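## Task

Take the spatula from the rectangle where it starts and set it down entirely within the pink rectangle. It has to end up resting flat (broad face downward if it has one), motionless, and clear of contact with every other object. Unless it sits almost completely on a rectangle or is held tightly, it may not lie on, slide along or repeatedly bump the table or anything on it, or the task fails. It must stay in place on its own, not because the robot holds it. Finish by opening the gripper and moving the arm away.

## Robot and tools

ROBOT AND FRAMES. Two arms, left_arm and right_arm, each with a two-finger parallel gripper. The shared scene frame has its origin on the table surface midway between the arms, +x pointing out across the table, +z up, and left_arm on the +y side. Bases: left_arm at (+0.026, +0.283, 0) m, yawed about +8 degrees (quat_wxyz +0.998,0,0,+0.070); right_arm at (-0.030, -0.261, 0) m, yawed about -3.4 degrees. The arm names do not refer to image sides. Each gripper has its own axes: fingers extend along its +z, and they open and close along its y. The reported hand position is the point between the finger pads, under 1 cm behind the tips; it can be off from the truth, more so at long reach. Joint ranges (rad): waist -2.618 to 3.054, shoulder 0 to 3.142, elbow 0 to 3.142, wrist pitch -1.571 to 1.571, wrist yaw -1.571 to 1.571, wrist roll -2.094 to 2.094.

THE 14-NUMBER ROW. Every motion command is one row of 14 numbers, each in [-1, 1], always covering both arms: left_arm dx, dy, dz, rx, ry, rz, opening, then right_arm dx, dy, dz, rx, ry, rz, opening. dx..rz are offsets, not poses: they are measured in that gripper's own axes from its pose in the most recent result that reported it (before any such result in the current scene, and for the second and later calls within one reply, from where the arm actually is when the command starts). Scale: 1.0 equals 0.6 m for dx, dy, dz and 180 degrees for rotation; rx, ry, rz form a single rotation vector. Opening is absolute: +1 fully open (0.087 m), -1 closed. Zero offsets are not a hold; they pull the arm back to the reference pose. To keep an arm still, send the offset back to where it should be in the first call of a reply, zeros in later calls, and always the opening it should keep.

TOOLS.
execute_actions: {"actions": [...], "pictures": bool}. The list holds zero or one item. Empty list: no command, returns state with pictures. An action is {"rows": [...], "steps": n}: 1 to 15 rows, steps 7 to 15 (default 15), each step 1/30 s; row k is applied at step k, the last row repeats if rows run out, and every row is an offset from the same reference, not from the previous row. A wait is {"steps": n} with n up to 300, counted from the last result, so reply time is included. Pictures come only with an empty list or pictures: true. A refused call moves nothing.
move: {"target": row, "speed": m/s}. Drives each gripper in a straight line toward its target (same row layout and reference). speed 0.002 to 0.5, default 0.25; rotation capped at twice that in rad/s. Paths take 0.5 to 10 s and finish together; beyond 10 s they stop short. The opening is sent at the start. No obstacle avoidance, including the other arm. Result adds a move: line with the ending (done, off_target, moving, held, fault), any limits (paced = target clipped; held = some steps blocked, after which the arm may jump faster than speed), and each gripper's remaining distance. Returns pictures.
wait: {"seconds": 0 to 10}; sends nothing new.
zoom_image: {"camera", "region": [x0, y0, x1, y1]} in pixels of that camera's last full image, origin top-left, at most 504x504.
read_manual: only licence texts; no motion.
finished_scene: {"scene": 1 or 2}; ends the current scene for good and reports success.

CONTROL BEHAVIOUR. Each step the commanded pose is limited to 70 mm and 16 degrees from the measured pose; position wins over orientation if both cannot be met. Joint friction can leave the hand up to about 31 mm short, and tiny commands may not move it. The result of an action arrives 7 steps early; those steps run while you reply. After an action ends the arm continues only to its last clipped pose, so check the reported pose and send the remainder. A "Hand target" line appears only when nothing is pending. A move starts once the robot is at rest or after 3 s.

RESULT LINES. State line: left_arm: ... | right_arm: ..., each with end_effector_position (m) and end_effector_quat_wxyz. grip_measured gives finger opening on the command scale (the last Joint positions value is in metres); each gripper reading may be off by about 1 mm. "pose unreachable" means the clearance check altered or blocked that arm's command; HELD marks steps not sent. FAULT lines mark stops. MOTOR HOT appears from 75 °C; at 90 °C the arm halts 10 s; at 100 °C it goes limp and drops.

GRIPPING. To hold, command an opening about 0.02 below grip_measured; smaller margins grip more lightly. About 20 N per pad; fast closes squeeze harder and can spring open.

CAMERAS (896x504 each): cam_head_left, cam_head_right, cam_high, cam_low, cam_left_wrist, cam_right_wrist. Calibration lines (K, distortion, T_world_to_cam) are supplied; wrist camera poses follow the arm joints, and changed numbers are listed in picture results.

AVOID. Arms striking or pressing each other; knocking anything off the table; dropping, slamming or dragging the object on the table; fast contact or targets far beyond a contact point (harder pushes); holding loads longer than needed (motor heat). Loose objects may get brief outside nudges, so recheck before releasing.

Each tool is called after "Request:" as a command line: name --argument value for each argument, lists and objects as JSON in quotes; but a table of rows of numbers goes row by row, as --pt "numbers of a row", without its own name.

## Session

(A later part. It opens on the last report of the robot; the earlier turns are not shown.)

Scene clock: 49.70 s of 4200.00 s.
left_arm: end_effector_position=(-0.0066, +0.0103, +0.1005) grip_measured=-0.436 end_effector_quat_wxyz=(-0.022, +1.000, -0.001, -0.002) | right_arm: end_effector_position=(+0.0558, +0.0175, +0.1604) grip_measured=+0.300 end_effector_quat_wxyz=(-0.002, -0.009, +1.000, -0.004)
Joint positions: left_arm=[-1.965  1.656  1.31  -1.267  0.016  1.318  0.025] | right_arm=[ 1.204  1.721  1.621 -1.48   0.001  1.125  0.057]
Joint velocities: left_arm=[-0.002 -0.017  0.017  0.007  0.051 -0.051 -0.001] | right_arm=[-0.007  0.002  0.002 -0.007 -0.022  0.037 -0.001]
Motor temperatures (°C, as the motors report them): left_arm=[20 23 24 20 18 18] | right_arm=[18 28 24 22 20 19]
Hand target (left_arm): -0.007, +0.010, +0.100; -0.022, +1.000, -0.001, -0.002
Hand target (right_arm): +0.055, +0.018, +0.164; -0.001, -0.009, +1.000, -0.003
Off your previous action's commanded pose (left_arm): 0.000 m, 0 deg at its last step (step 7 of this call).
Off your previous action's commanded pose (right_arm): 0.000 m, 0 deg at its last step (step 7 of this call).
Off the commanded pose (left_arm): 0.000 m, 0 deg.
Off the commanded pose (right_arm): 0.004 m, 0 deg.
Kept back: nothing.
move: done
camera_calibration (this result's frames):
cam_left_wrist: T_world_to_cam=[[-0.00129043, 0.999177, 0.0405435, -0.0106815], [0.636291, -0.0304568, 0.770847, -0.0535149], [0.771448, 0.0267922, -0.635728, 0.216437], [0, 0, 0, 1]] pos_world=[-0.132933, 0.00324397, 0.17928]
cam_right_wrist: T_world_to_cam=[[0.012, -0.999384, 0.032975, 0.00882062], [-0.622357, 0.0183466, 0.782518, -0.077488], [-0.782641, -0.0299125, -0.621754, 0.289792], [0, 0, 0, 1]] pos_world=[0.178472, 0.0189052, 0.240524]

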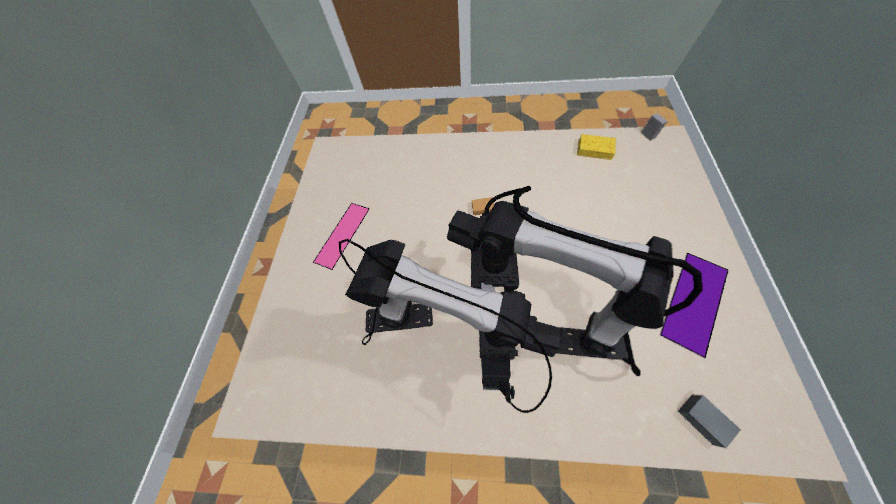

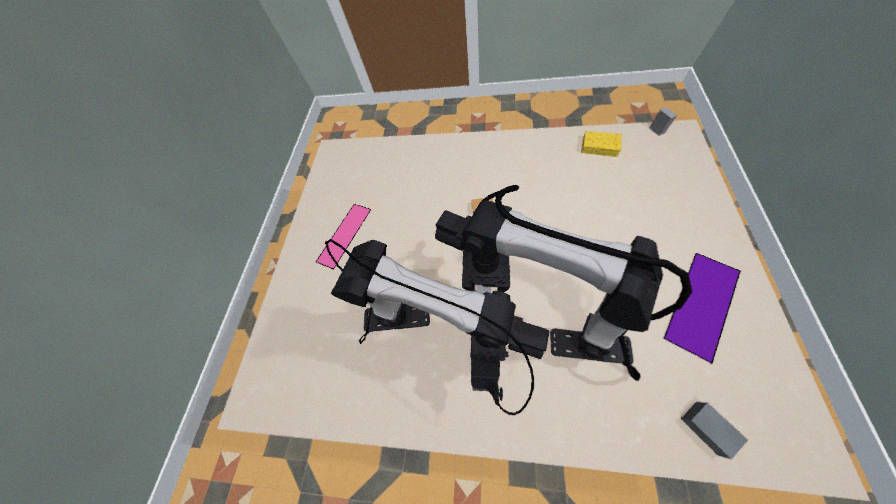

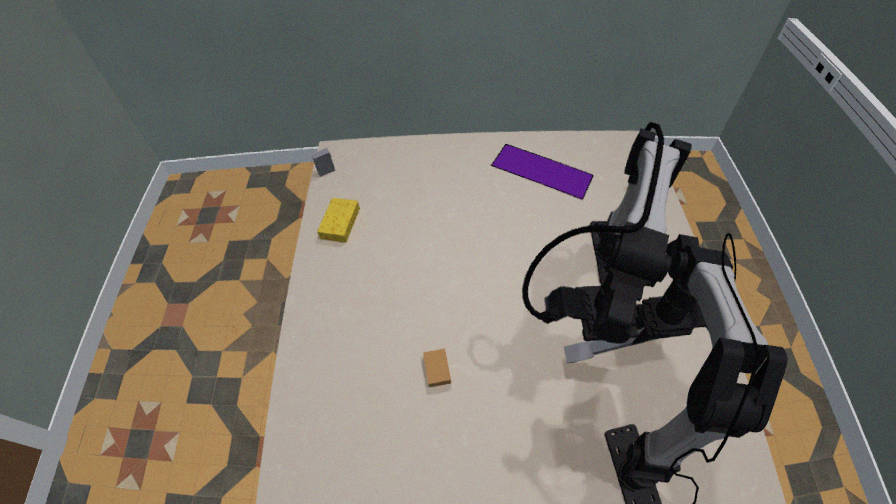

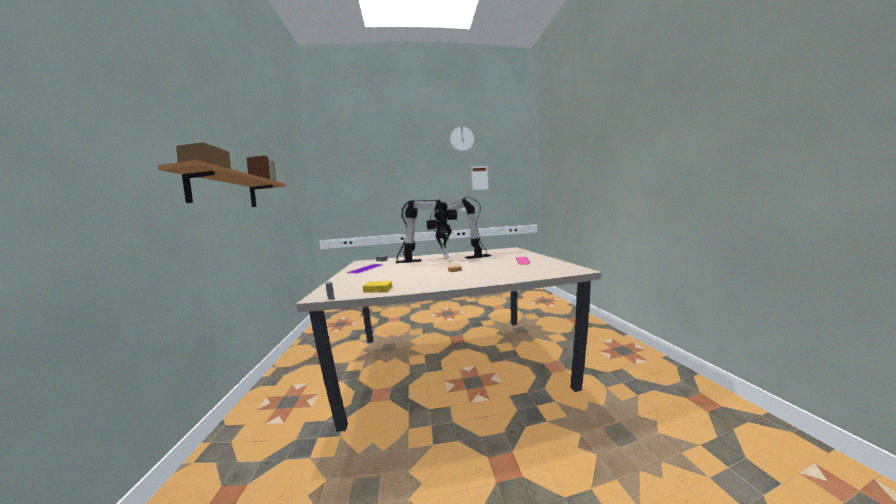

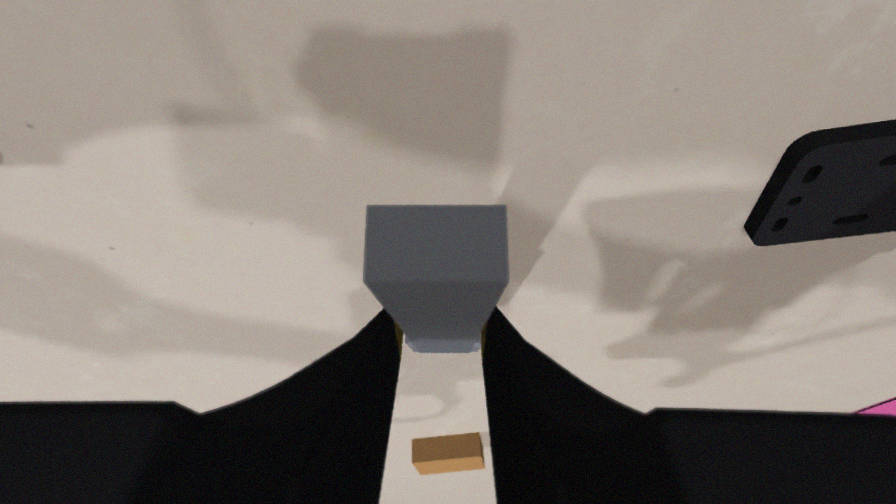

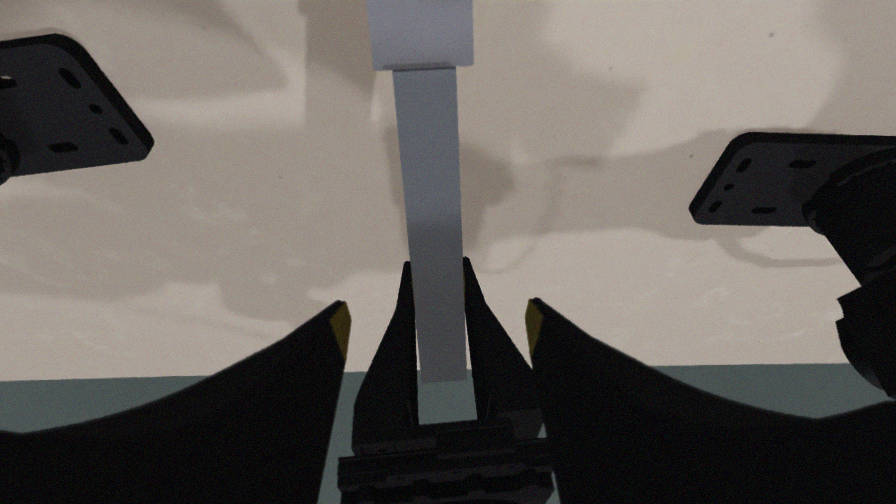

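Request:
execute_actions --actions '[{"rows": [[0,0,-0.05,0,0,0,-0.7, 0,0,0,0,0,0,0.3]], "steps": 15}]' --pictures true

Scene clock: 50.20 s of 4200.00 s.
left_arm: end_effector_position=(-0.0087, +0.0027, +0.1245) grip_measured=-0.436 end_effector_quat_wxyz=(-0.011, +1.000, -0.001, -0.006) | right_arm: end_effector_position=(+0.0556, +0.0173, +0.1604) grip_measured=+0.300 end_effector_quat_wxyz=(-0.002, -0.009, +1.000, -0.005)
Joint positions: left_arm=[-1.965  1.659  1.41  -1.342  0.017  1.318  0.025] | right_arm=[ 1.204  1.721  1.621 -1.482  0.001  1.125  0.057]
Joint velocities: left_arm=[-0.012  0.017 -0.017 -0.212 -0.007 -0.022  0.   ] | right_arm=[-0.017 -0.012 -0.002  0.007 -0.022 -0.037  0.001]
Motor temperatures (°C, as the motors report them): left_arm=[20 23 24 20 18 18] | right_arm=[18 28 24 22 20 19]
Steps of this call (steps 1 to 7: nothing new was sent; steps 8 to 15: the first 8 steps of this action). Readings (end_effector_position):
8: left_arm (-0.0065, +0.0105, +0.1036) | right_arm (+0.0556, +0.0173, +0.1604)
9: left_arm (-0.0068, +0.0097, +0.1086) | right_arm (+0.0556, +0.0173, +0.1604)
11: left_arm (-0.0083, +0.0041, +0.1189) | right_arm (+0.0556, +0.0173, +0.1604)
15: the state above
camera_calibration (this result's frames):
cam_left_wrist: T_world_to_cam=[[-0.000740326, 0.999825, 0.0186977, -0.00141527], [0.641585, -0.0138672, 0.766927, -0.0703533], [0.767052, 0.012564, -0.641462, 0.234261], [0, 0, 0, 1]] pos_world=[-0.134554, -0.00250384, 0.204252]
cam_right_wrist: T_world_to_cam=[[0.0120159, -0.999349, 0.0340104, 0.00839411], [-0.621986, 0.0191619, 0.782794, -0.077654], [-0.782936, -0.03056, -0.621351, 0.28967], [0, 0, 0, 1]] pos_world=[0.178392, 0.0187289, 0.240488]

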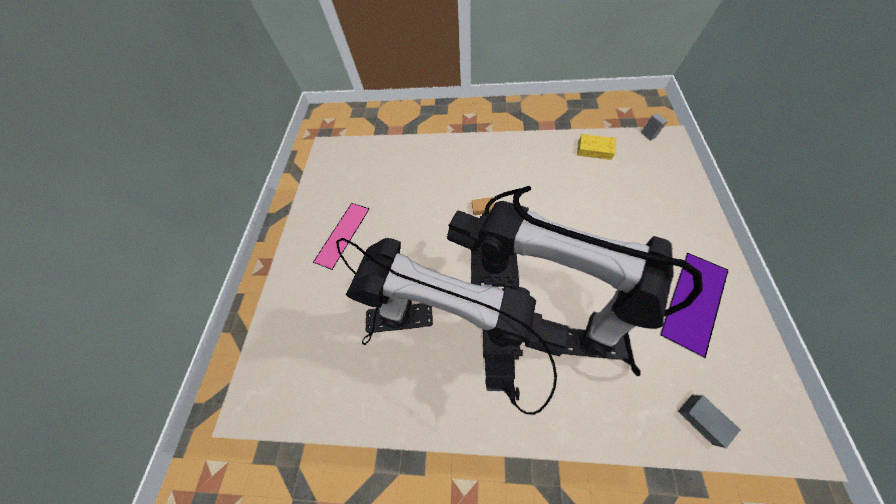

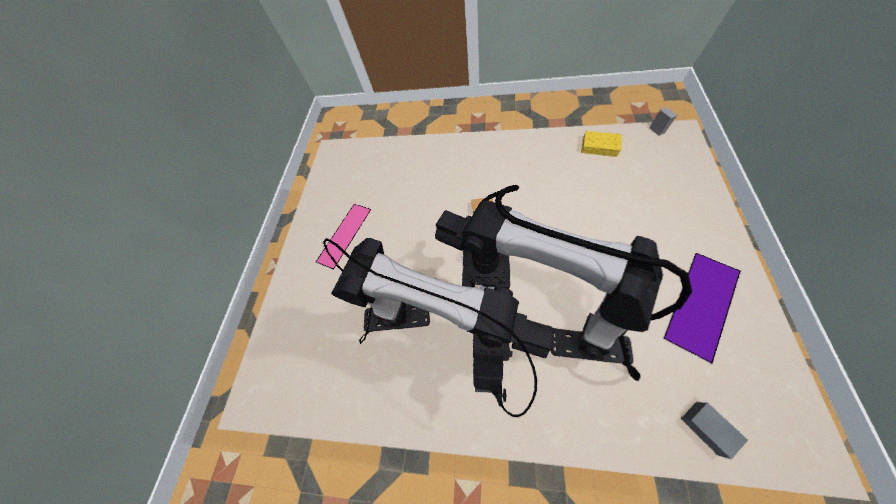

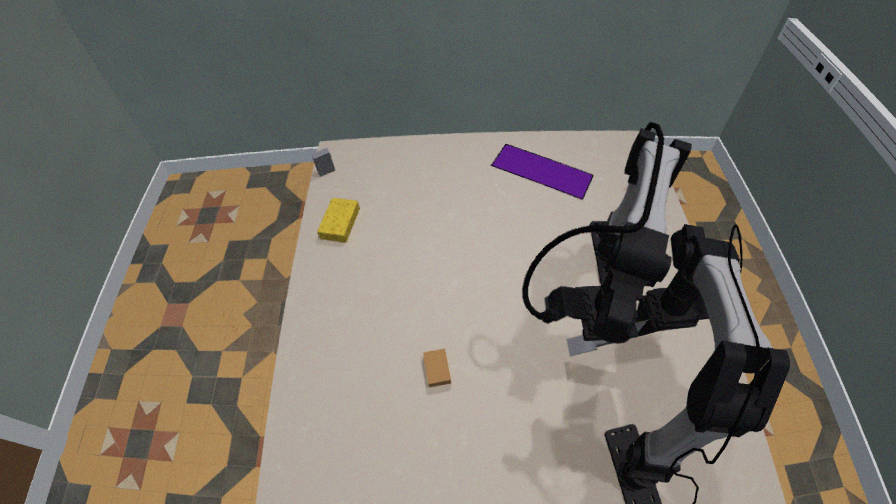

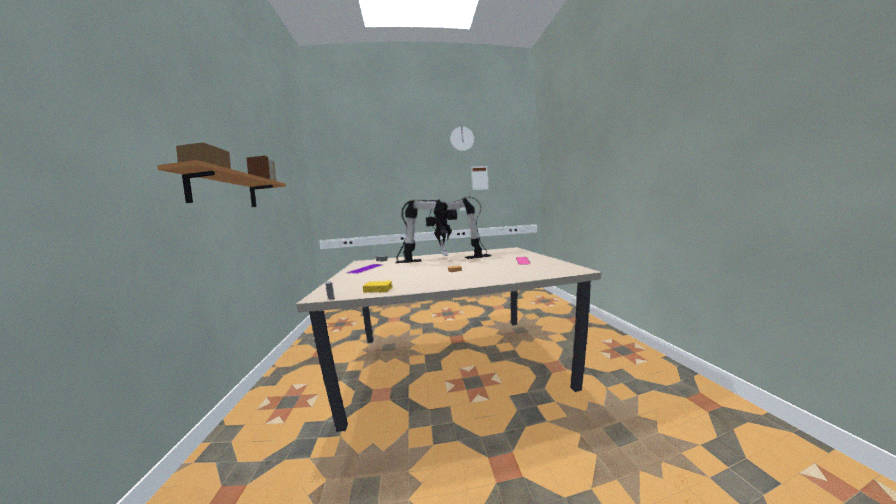

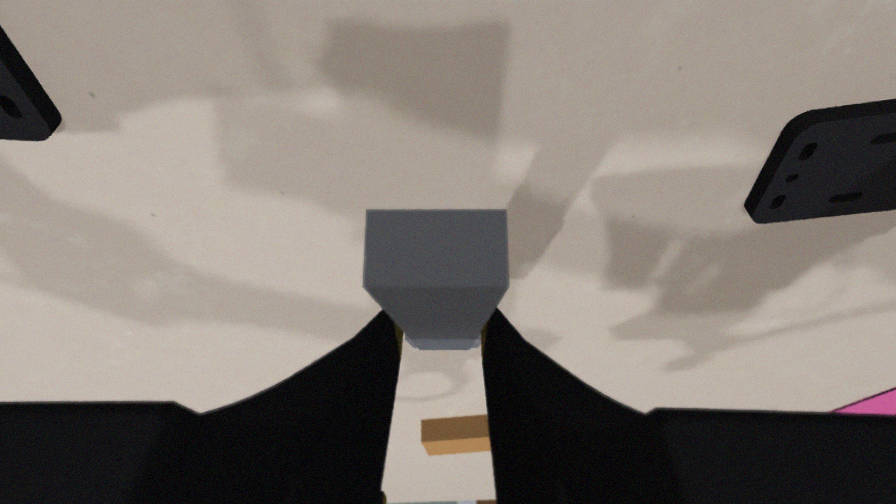

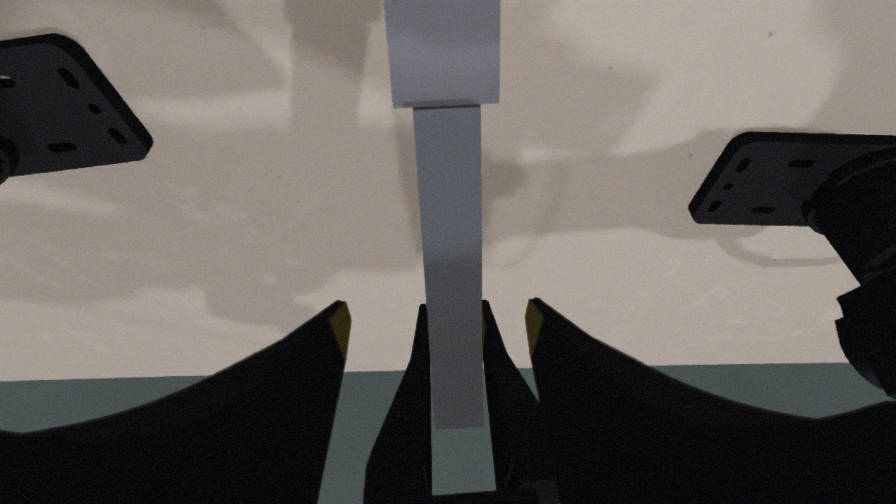

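Request:
move --target '[0,0,0,0,0,0,-0.7, -0.325,-0.445,0,0,0,0,0.3]' --speed 0.35

Scene clock: 53.47 s of 4200.00 s.
left_arm: end_effector_position=(-0.0081, +0.0051, +0.1246) grip_measured=-0.436 end_effector_quat_wxyz=(-0.016, +1.000, -0.001, -0.005) | right_arm: end_effector_position=(+0.2543, -0.2472, +0.1619) grip_measured=+0.300 end_effector_quat_wxyz=(+0.002, -0.003, +1.000, -0.002)
Joint positions: left_arm=[-1.965  1.659  1.41  -1.351  0.017  1.318  0.025] | right_arm=[ 0.106  1.785  1.705 -1.487  0.004  0.04   0.057]
Joint velocities: left_arm=[ 0.002  0.007 -0.012  0.037 -0.051 -0.007  0.001] | right_arm=[-0.002  0.007 -0.017 -0.022 -0.066 -0.037  0.   ]
Motor temperatures (°C, as the motors report them): left_arm=[20 23 24 20 18 18] | right_arm=[18 28 24 22 20 19]
Hand target (left_arm): -0.009, +0.003, +0.124; -0.011, +1.000, -0.001, -0.006
Hand target (right_arm): +0.256, -0.246, +0.162; -0.003, -0.009, +1.000, +0.004
Off your previous action's commanded pose (left_arm): 0.006 m, 0 deg at its last step (step 7 of this call).
Off your previous action's commanded pose (right_arm): 0.000 m, 0 deg at its last step (step 7 of this call).
Off the commanded pose (left_arm): 0.002 m, 1 deg.
Off the commanded pose (right_arm): 0.002 m, 1 deg.
Kept back: nothing.
move: done
camera_calibration (this result's frames):
cam_left_wrist: T_world_to_cam=[[-0.000796409, 0.99961, 0.0279218, -0.00487181], [0.639738, -0.0209512, 0.768308, -0.0709785], [0.768593, 0.0184745, -0.639472, 0.233607], [0, 0, 0, 1]] pos_world=[-0.134145, -0.000932945, 0.204054]
cam_right_wrist: T_world_to_cam=[[-0.00154985, -0.999598, 0.0283137, -0.254067], [-0.627634, 0.0230148, 0.778169, 0.0529363], [-0.778507, -0.0165646, -0.627417, 0.441318], [0, 0, 0, 1]] pos_world=[0.3764, -0.247873, 0.242891]

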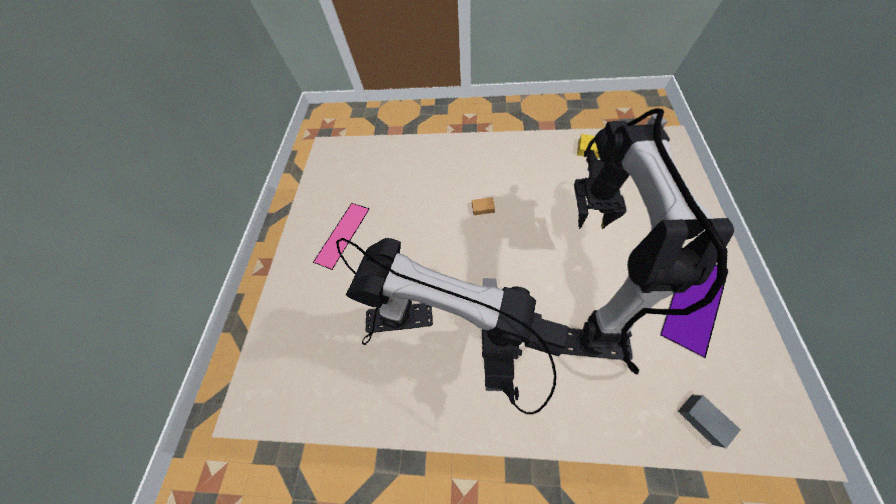

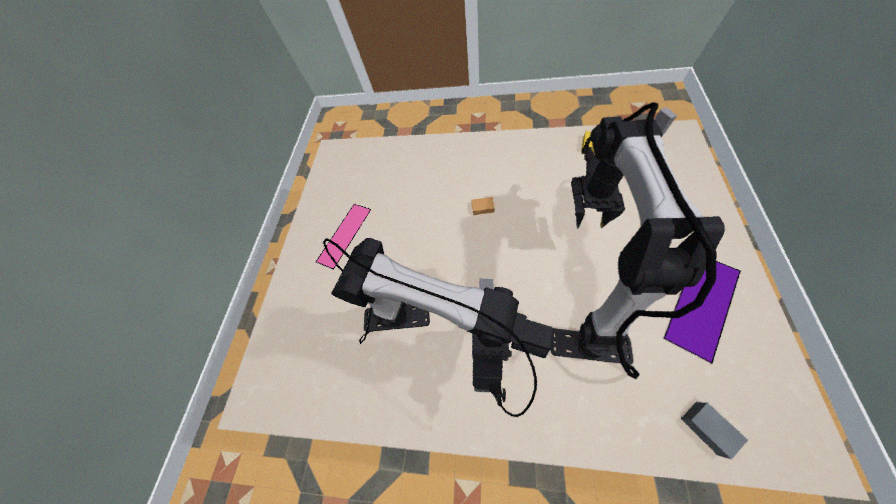

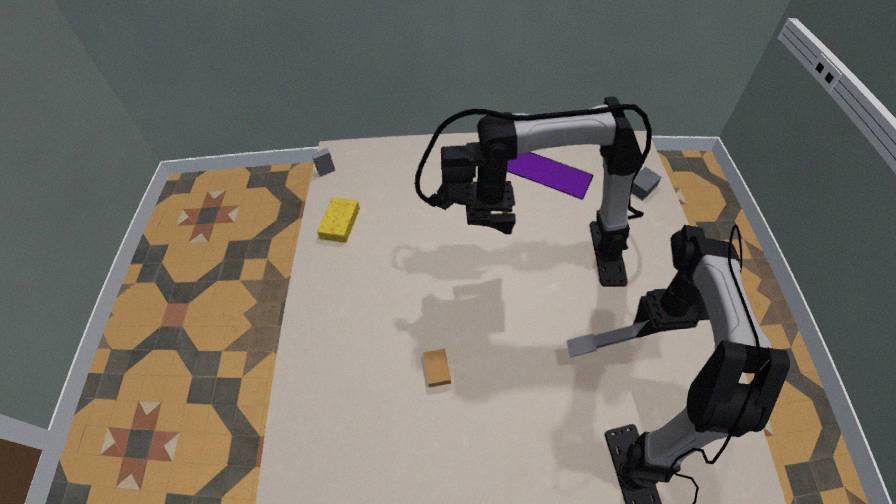

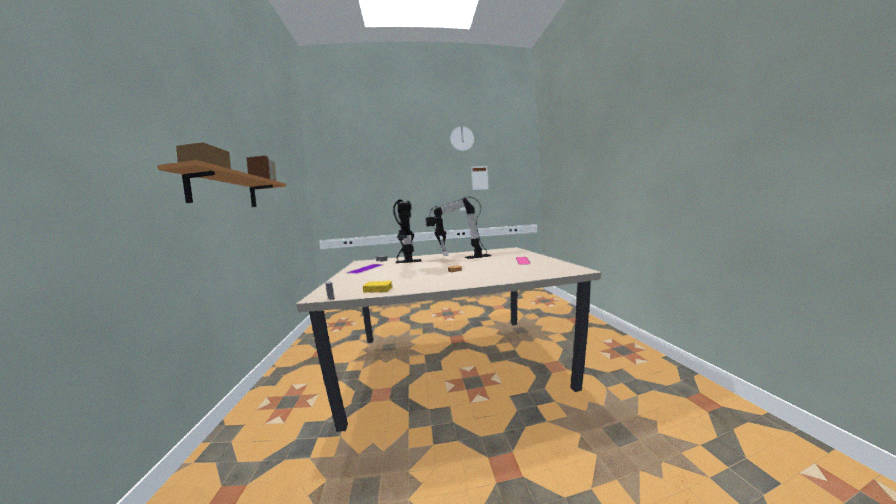

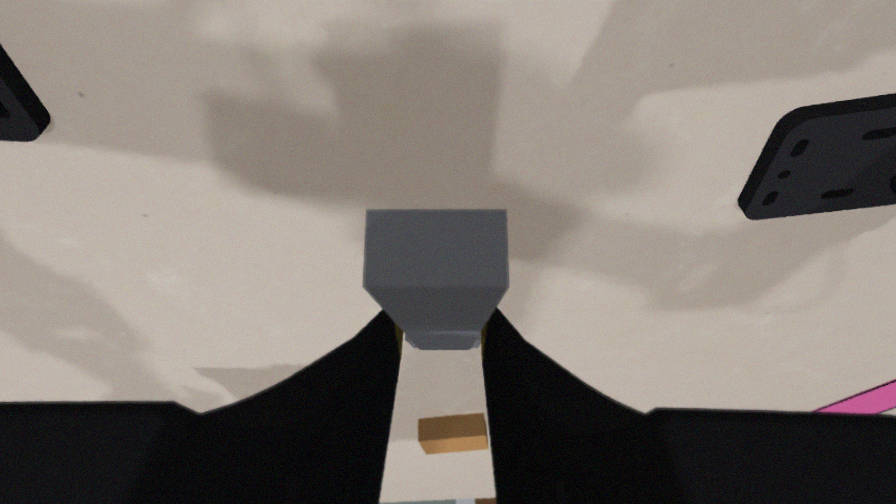

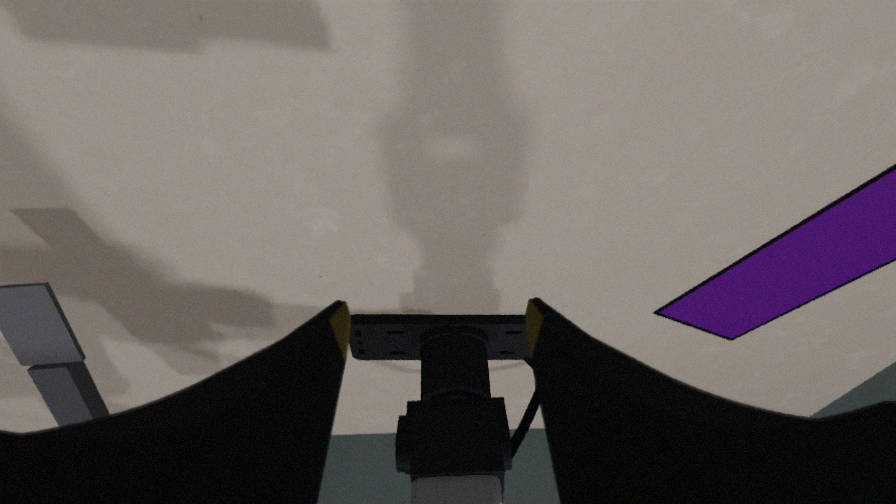

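Request:
move --target '[0.38,-0.108,0,0,0,-0.278,-0.7, 0,0,0,0,0,0,0.3]' --speed 0.22

Request:
move --target '[0.4115,-0.106,0,0,0,-0.333,-0.7, 0,0,0,0,0,0,0.3]' --speed 0.22

Scene clock: 56.33 s of 4200.00 s.
left_arm: end_effector_position=(+0.2174, +0.0713, +0.1256) grip_measured=-0.436 end_effector_quat_wxyz=(-0.013, +0.909, +0.417, +0.001) | right_arm: end_effector_position=(+0.2541, -0.2473, +0.1619) grip_measured=+0.300 end_effector_quat_wxyz=(+0.001, -0.004, +1.000, -0.002)
Joint positions: left_arm=[-1.12   1.678  1.431 -1.35  -0.006  1.3    0.025] | right_arm=[ 0.106  1.785  1.705 -1.488  0.004  0.038  0.057]
Joint velocities: left_arm=[-0.007  0.007 -0.002 -0.022  0.007 -0.022 -0.001] | right_arm=[-0.012  0.007  0.002  0.037 -0.007  0.051 -0.   ]
Motor temperatures (°C, as the motors report them): left_arm=[20 23 24 20 18 18] | right_arm=[18 28 25 22 20 19]
Hand target (left_arm): +0.224, +0.070, +0.127; -0.013, +0.906, +0.422, +0.009
Hand target (right_arm): +0.254, -0.247, +0.162; +0.002, -0.003, +1.000, -0.002
Off the commanded pose (left_arm): 0.003 m, 1 deg.
Off the commanded pose (right_arm): 0.000 m, 0 deg.
Kept back: nothing.
move: done
camera_calibration (this result's frames):
cam_left_wrist: T_world_to_cam=[[-0.76028, 0.649322, 0.0188522, 0.120329], [0.415513, 0.463799, 0.782457, -0.202196], [0.499323, 0.60272, -0.622419, 0.0744347], [0, 0, 0, 1]] pos_world=[0.138331, -0.0292171, 0.202271]
cam_right_wrist: T_world_to_cam=[[0.00114129, -0.999597, 0.0283571, -0.254878], [-0.627091, 0.0213733, 0.778653, 0.0521731], [-0.778945, -0.0186712, -0.626814, 0.440681], [0, 0, 0, 1]] pos_world=[0.376275, -0.247663, 0.242828]

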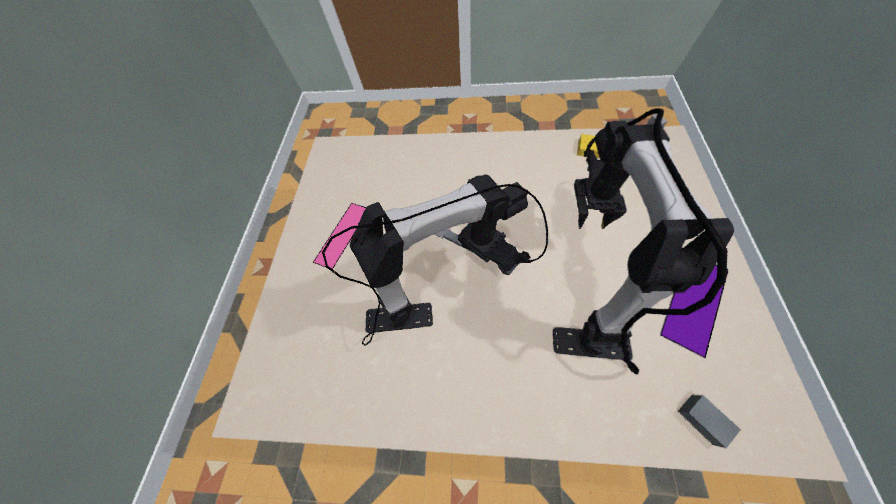

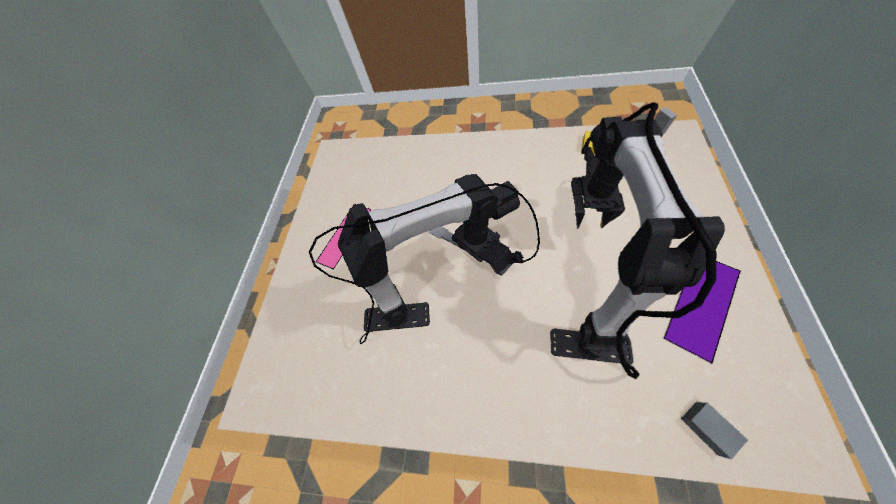

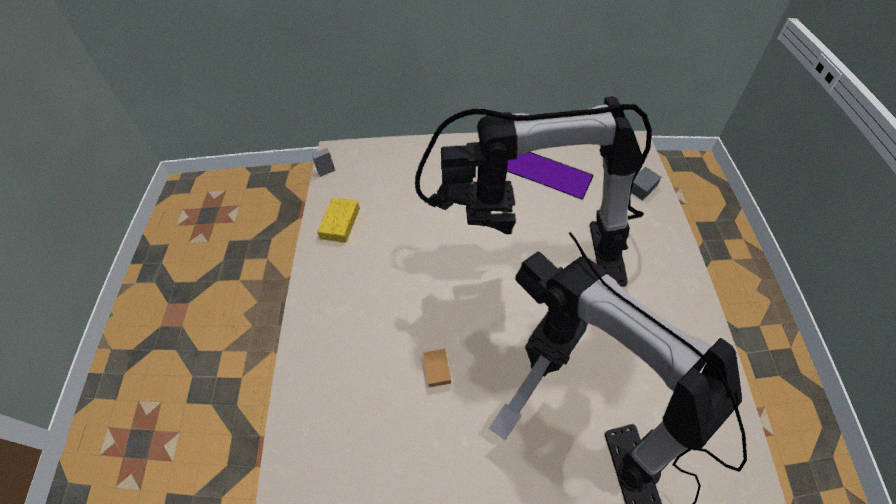

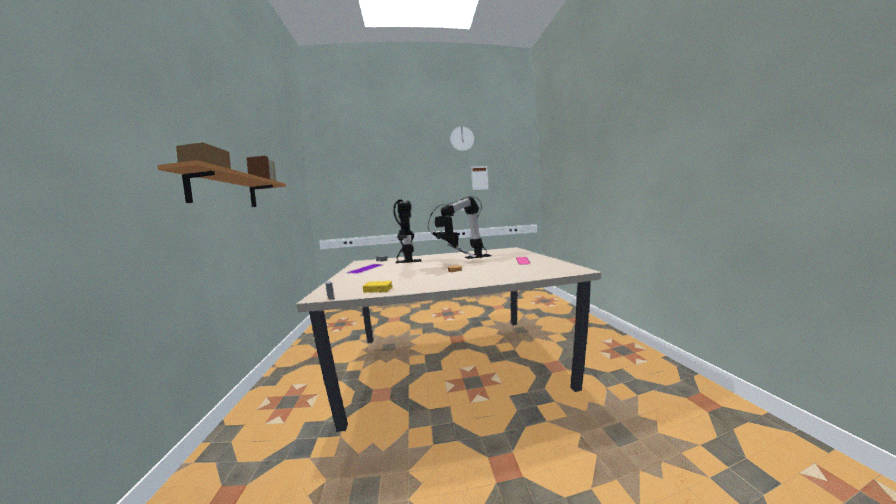

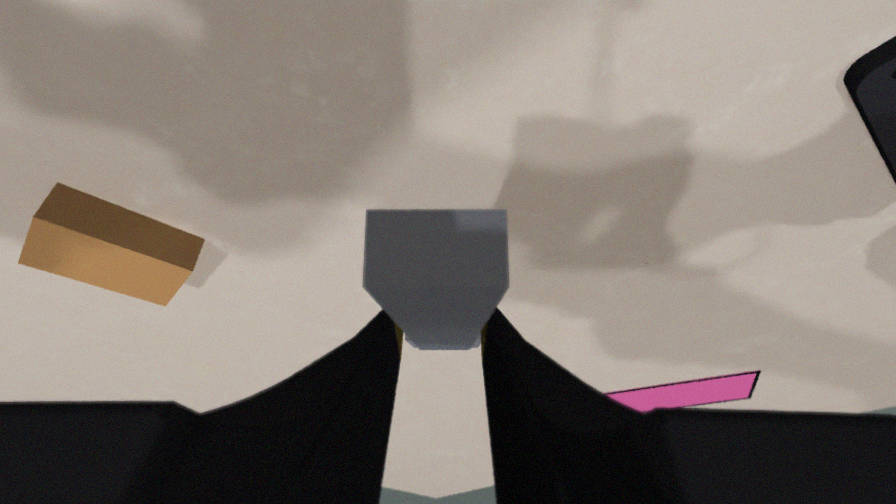

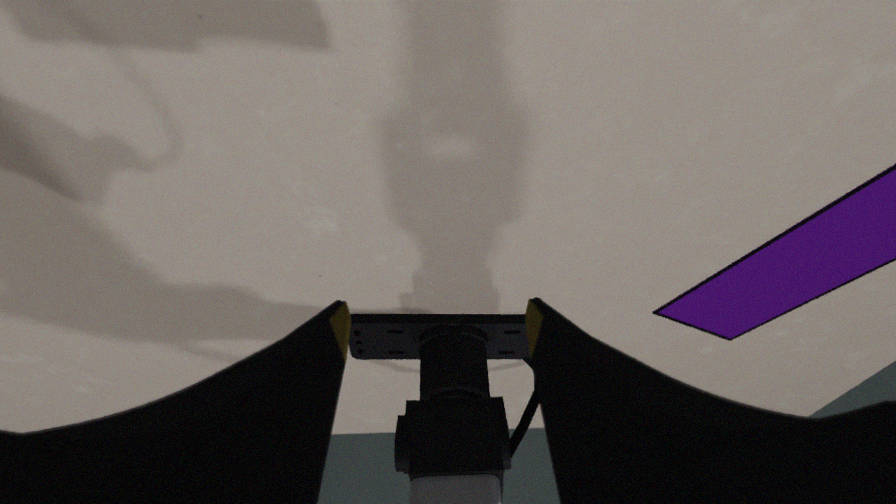

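Scene clock: 59.07 s of 4200.00 s.
left_arm: end_effector_position=(+0.3301, +0.2987, +0.1314) grip_measured=-0.436 end_effector_quat_wxyz=(-0.002, +0.584, +0.812, +0.010) | right_arm: end_effector_position=(+0.2541, -0.2473, +0.1619) grip_measured=+0.300 end_effector_quat_wxyz=(+0.001, -0.004, +1.000, -0.002)
Joint positions: left_arm=[-0.226  1.74   1.526 -1.35  -0.02   1.161  0.025] | right_arm=[ 0.106  1.785  1.705 -1.488  0.004  0.038  0.057]
Joint velocities: left_arm=[-0.007 -0.012 -0.007 -0.081 -0.051  0.051  0.   ] | right_arm=[-0.007  0.002 -0.002  0.037 -0.037  0.007  0.   ]
Motor temperatures (°C, as the motors report them): left_arm=[20 24 24 20 18 18] | right_arm=[18 28 25 22 20 19]
Hand target (left_arm): +0.332, +0.303, +0.133; -0.009, +0.579, +0.815, +0.015
Hand target (right_arm): +0.254, -0.247, +0.162; +0.001, -0.004, +1.000, -0.002
Off the commanded pose (left_arm): 0.002 m, 1 deg.
Off the commanded pose (right_arm): 0.000 m, 0 deg.
Kept back: nothing.
move: done
camera_calibration (this result's frames):
cam_left_wrist: T_world_to_cam=[[-0.947266, -0.319909, -0.0185719, 0.41436], [-0.212441, 0.583547, 0.7838, -0.187724], [-0.239907, 0.746412, -0.620736, 0.0856349], [0, 0, 0, 1]] pos_world=[0.373173, 0.178184, 0.20799]
cam_right_wrist: T_world_to_cam=[[0.00114129, -0.999597, 0.0283571, -0.254878], [-0.627091, 0.0213733, 0.778653, 0.0521731], [-0.778945, -0.0186712, -0.626814, 0.440681], [0, 0, 0, 1]] pos_world=[0.376275, -0.247663, 0.242828]

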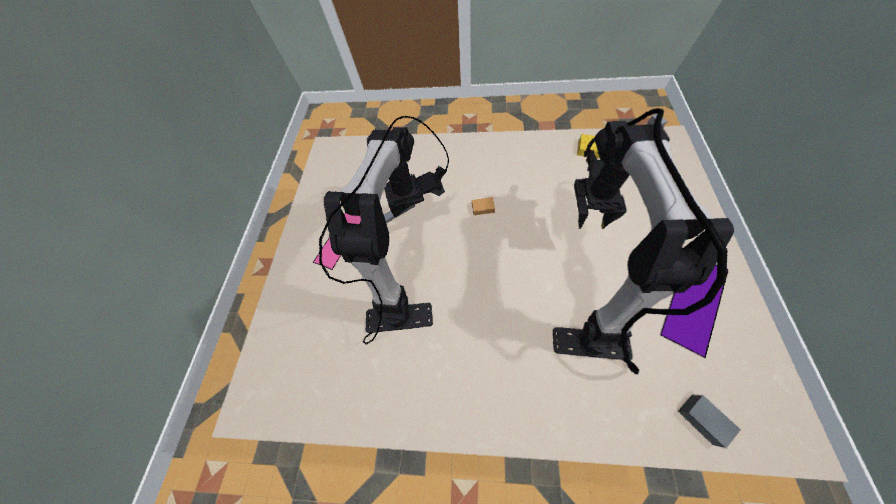

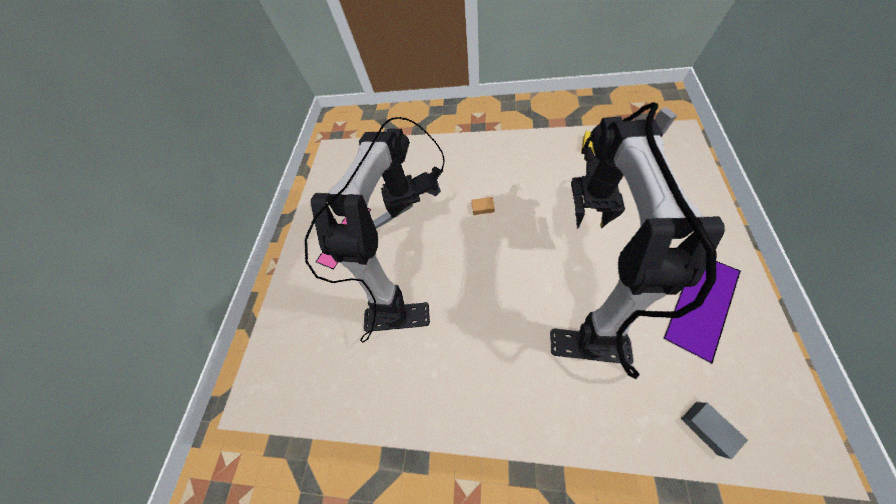

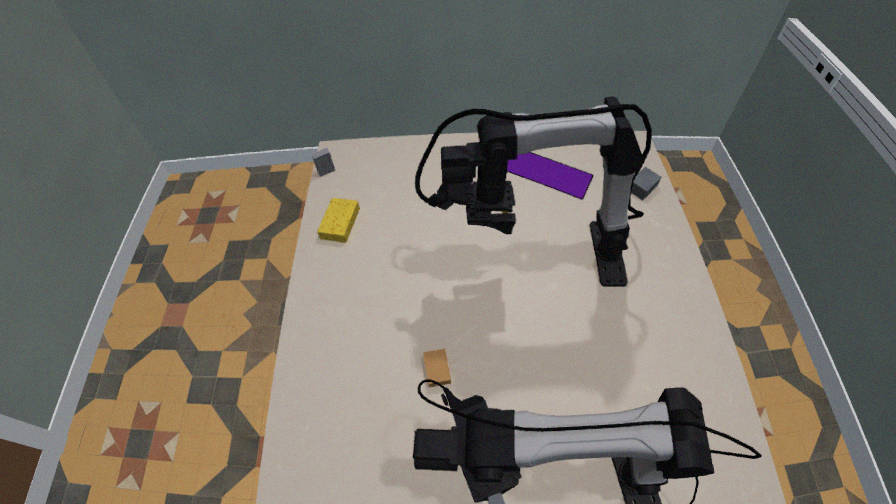

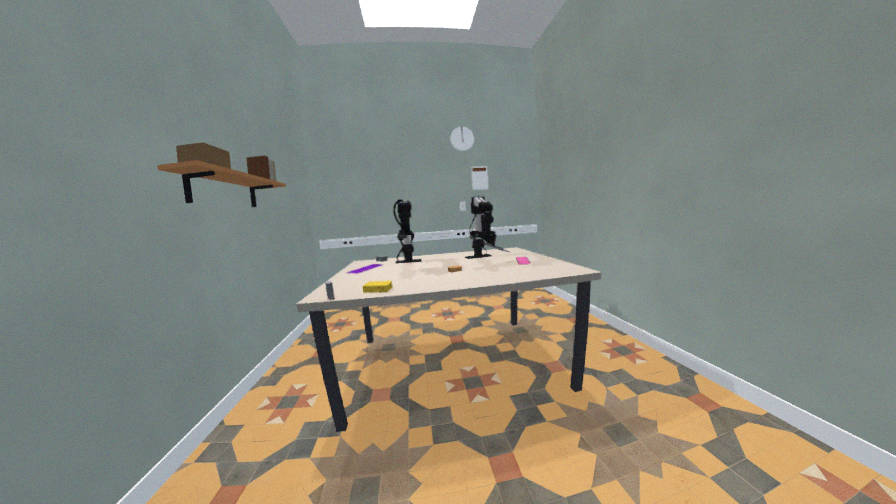

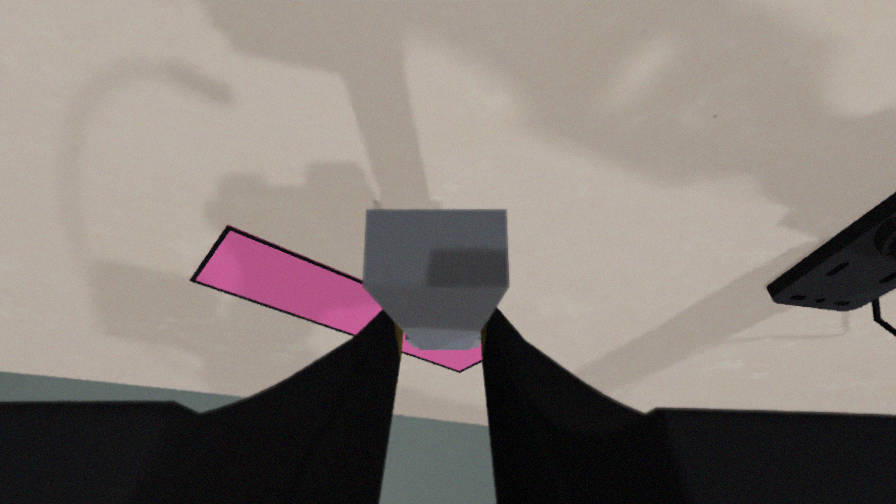

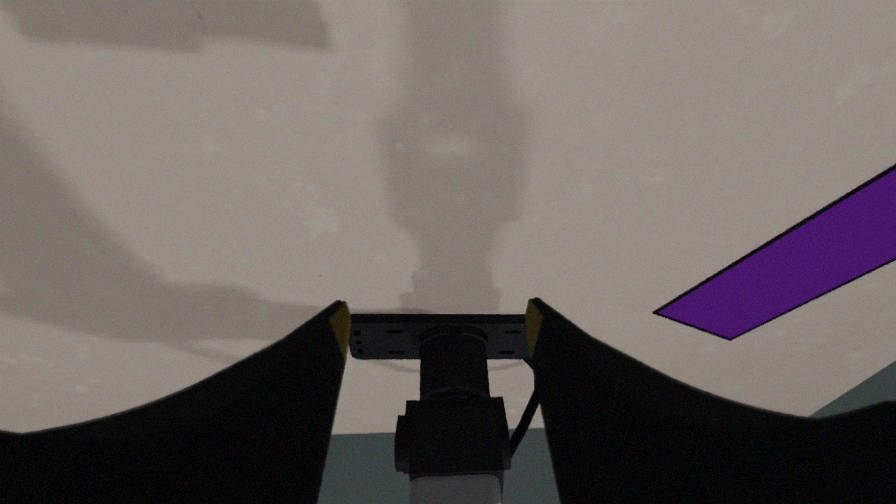

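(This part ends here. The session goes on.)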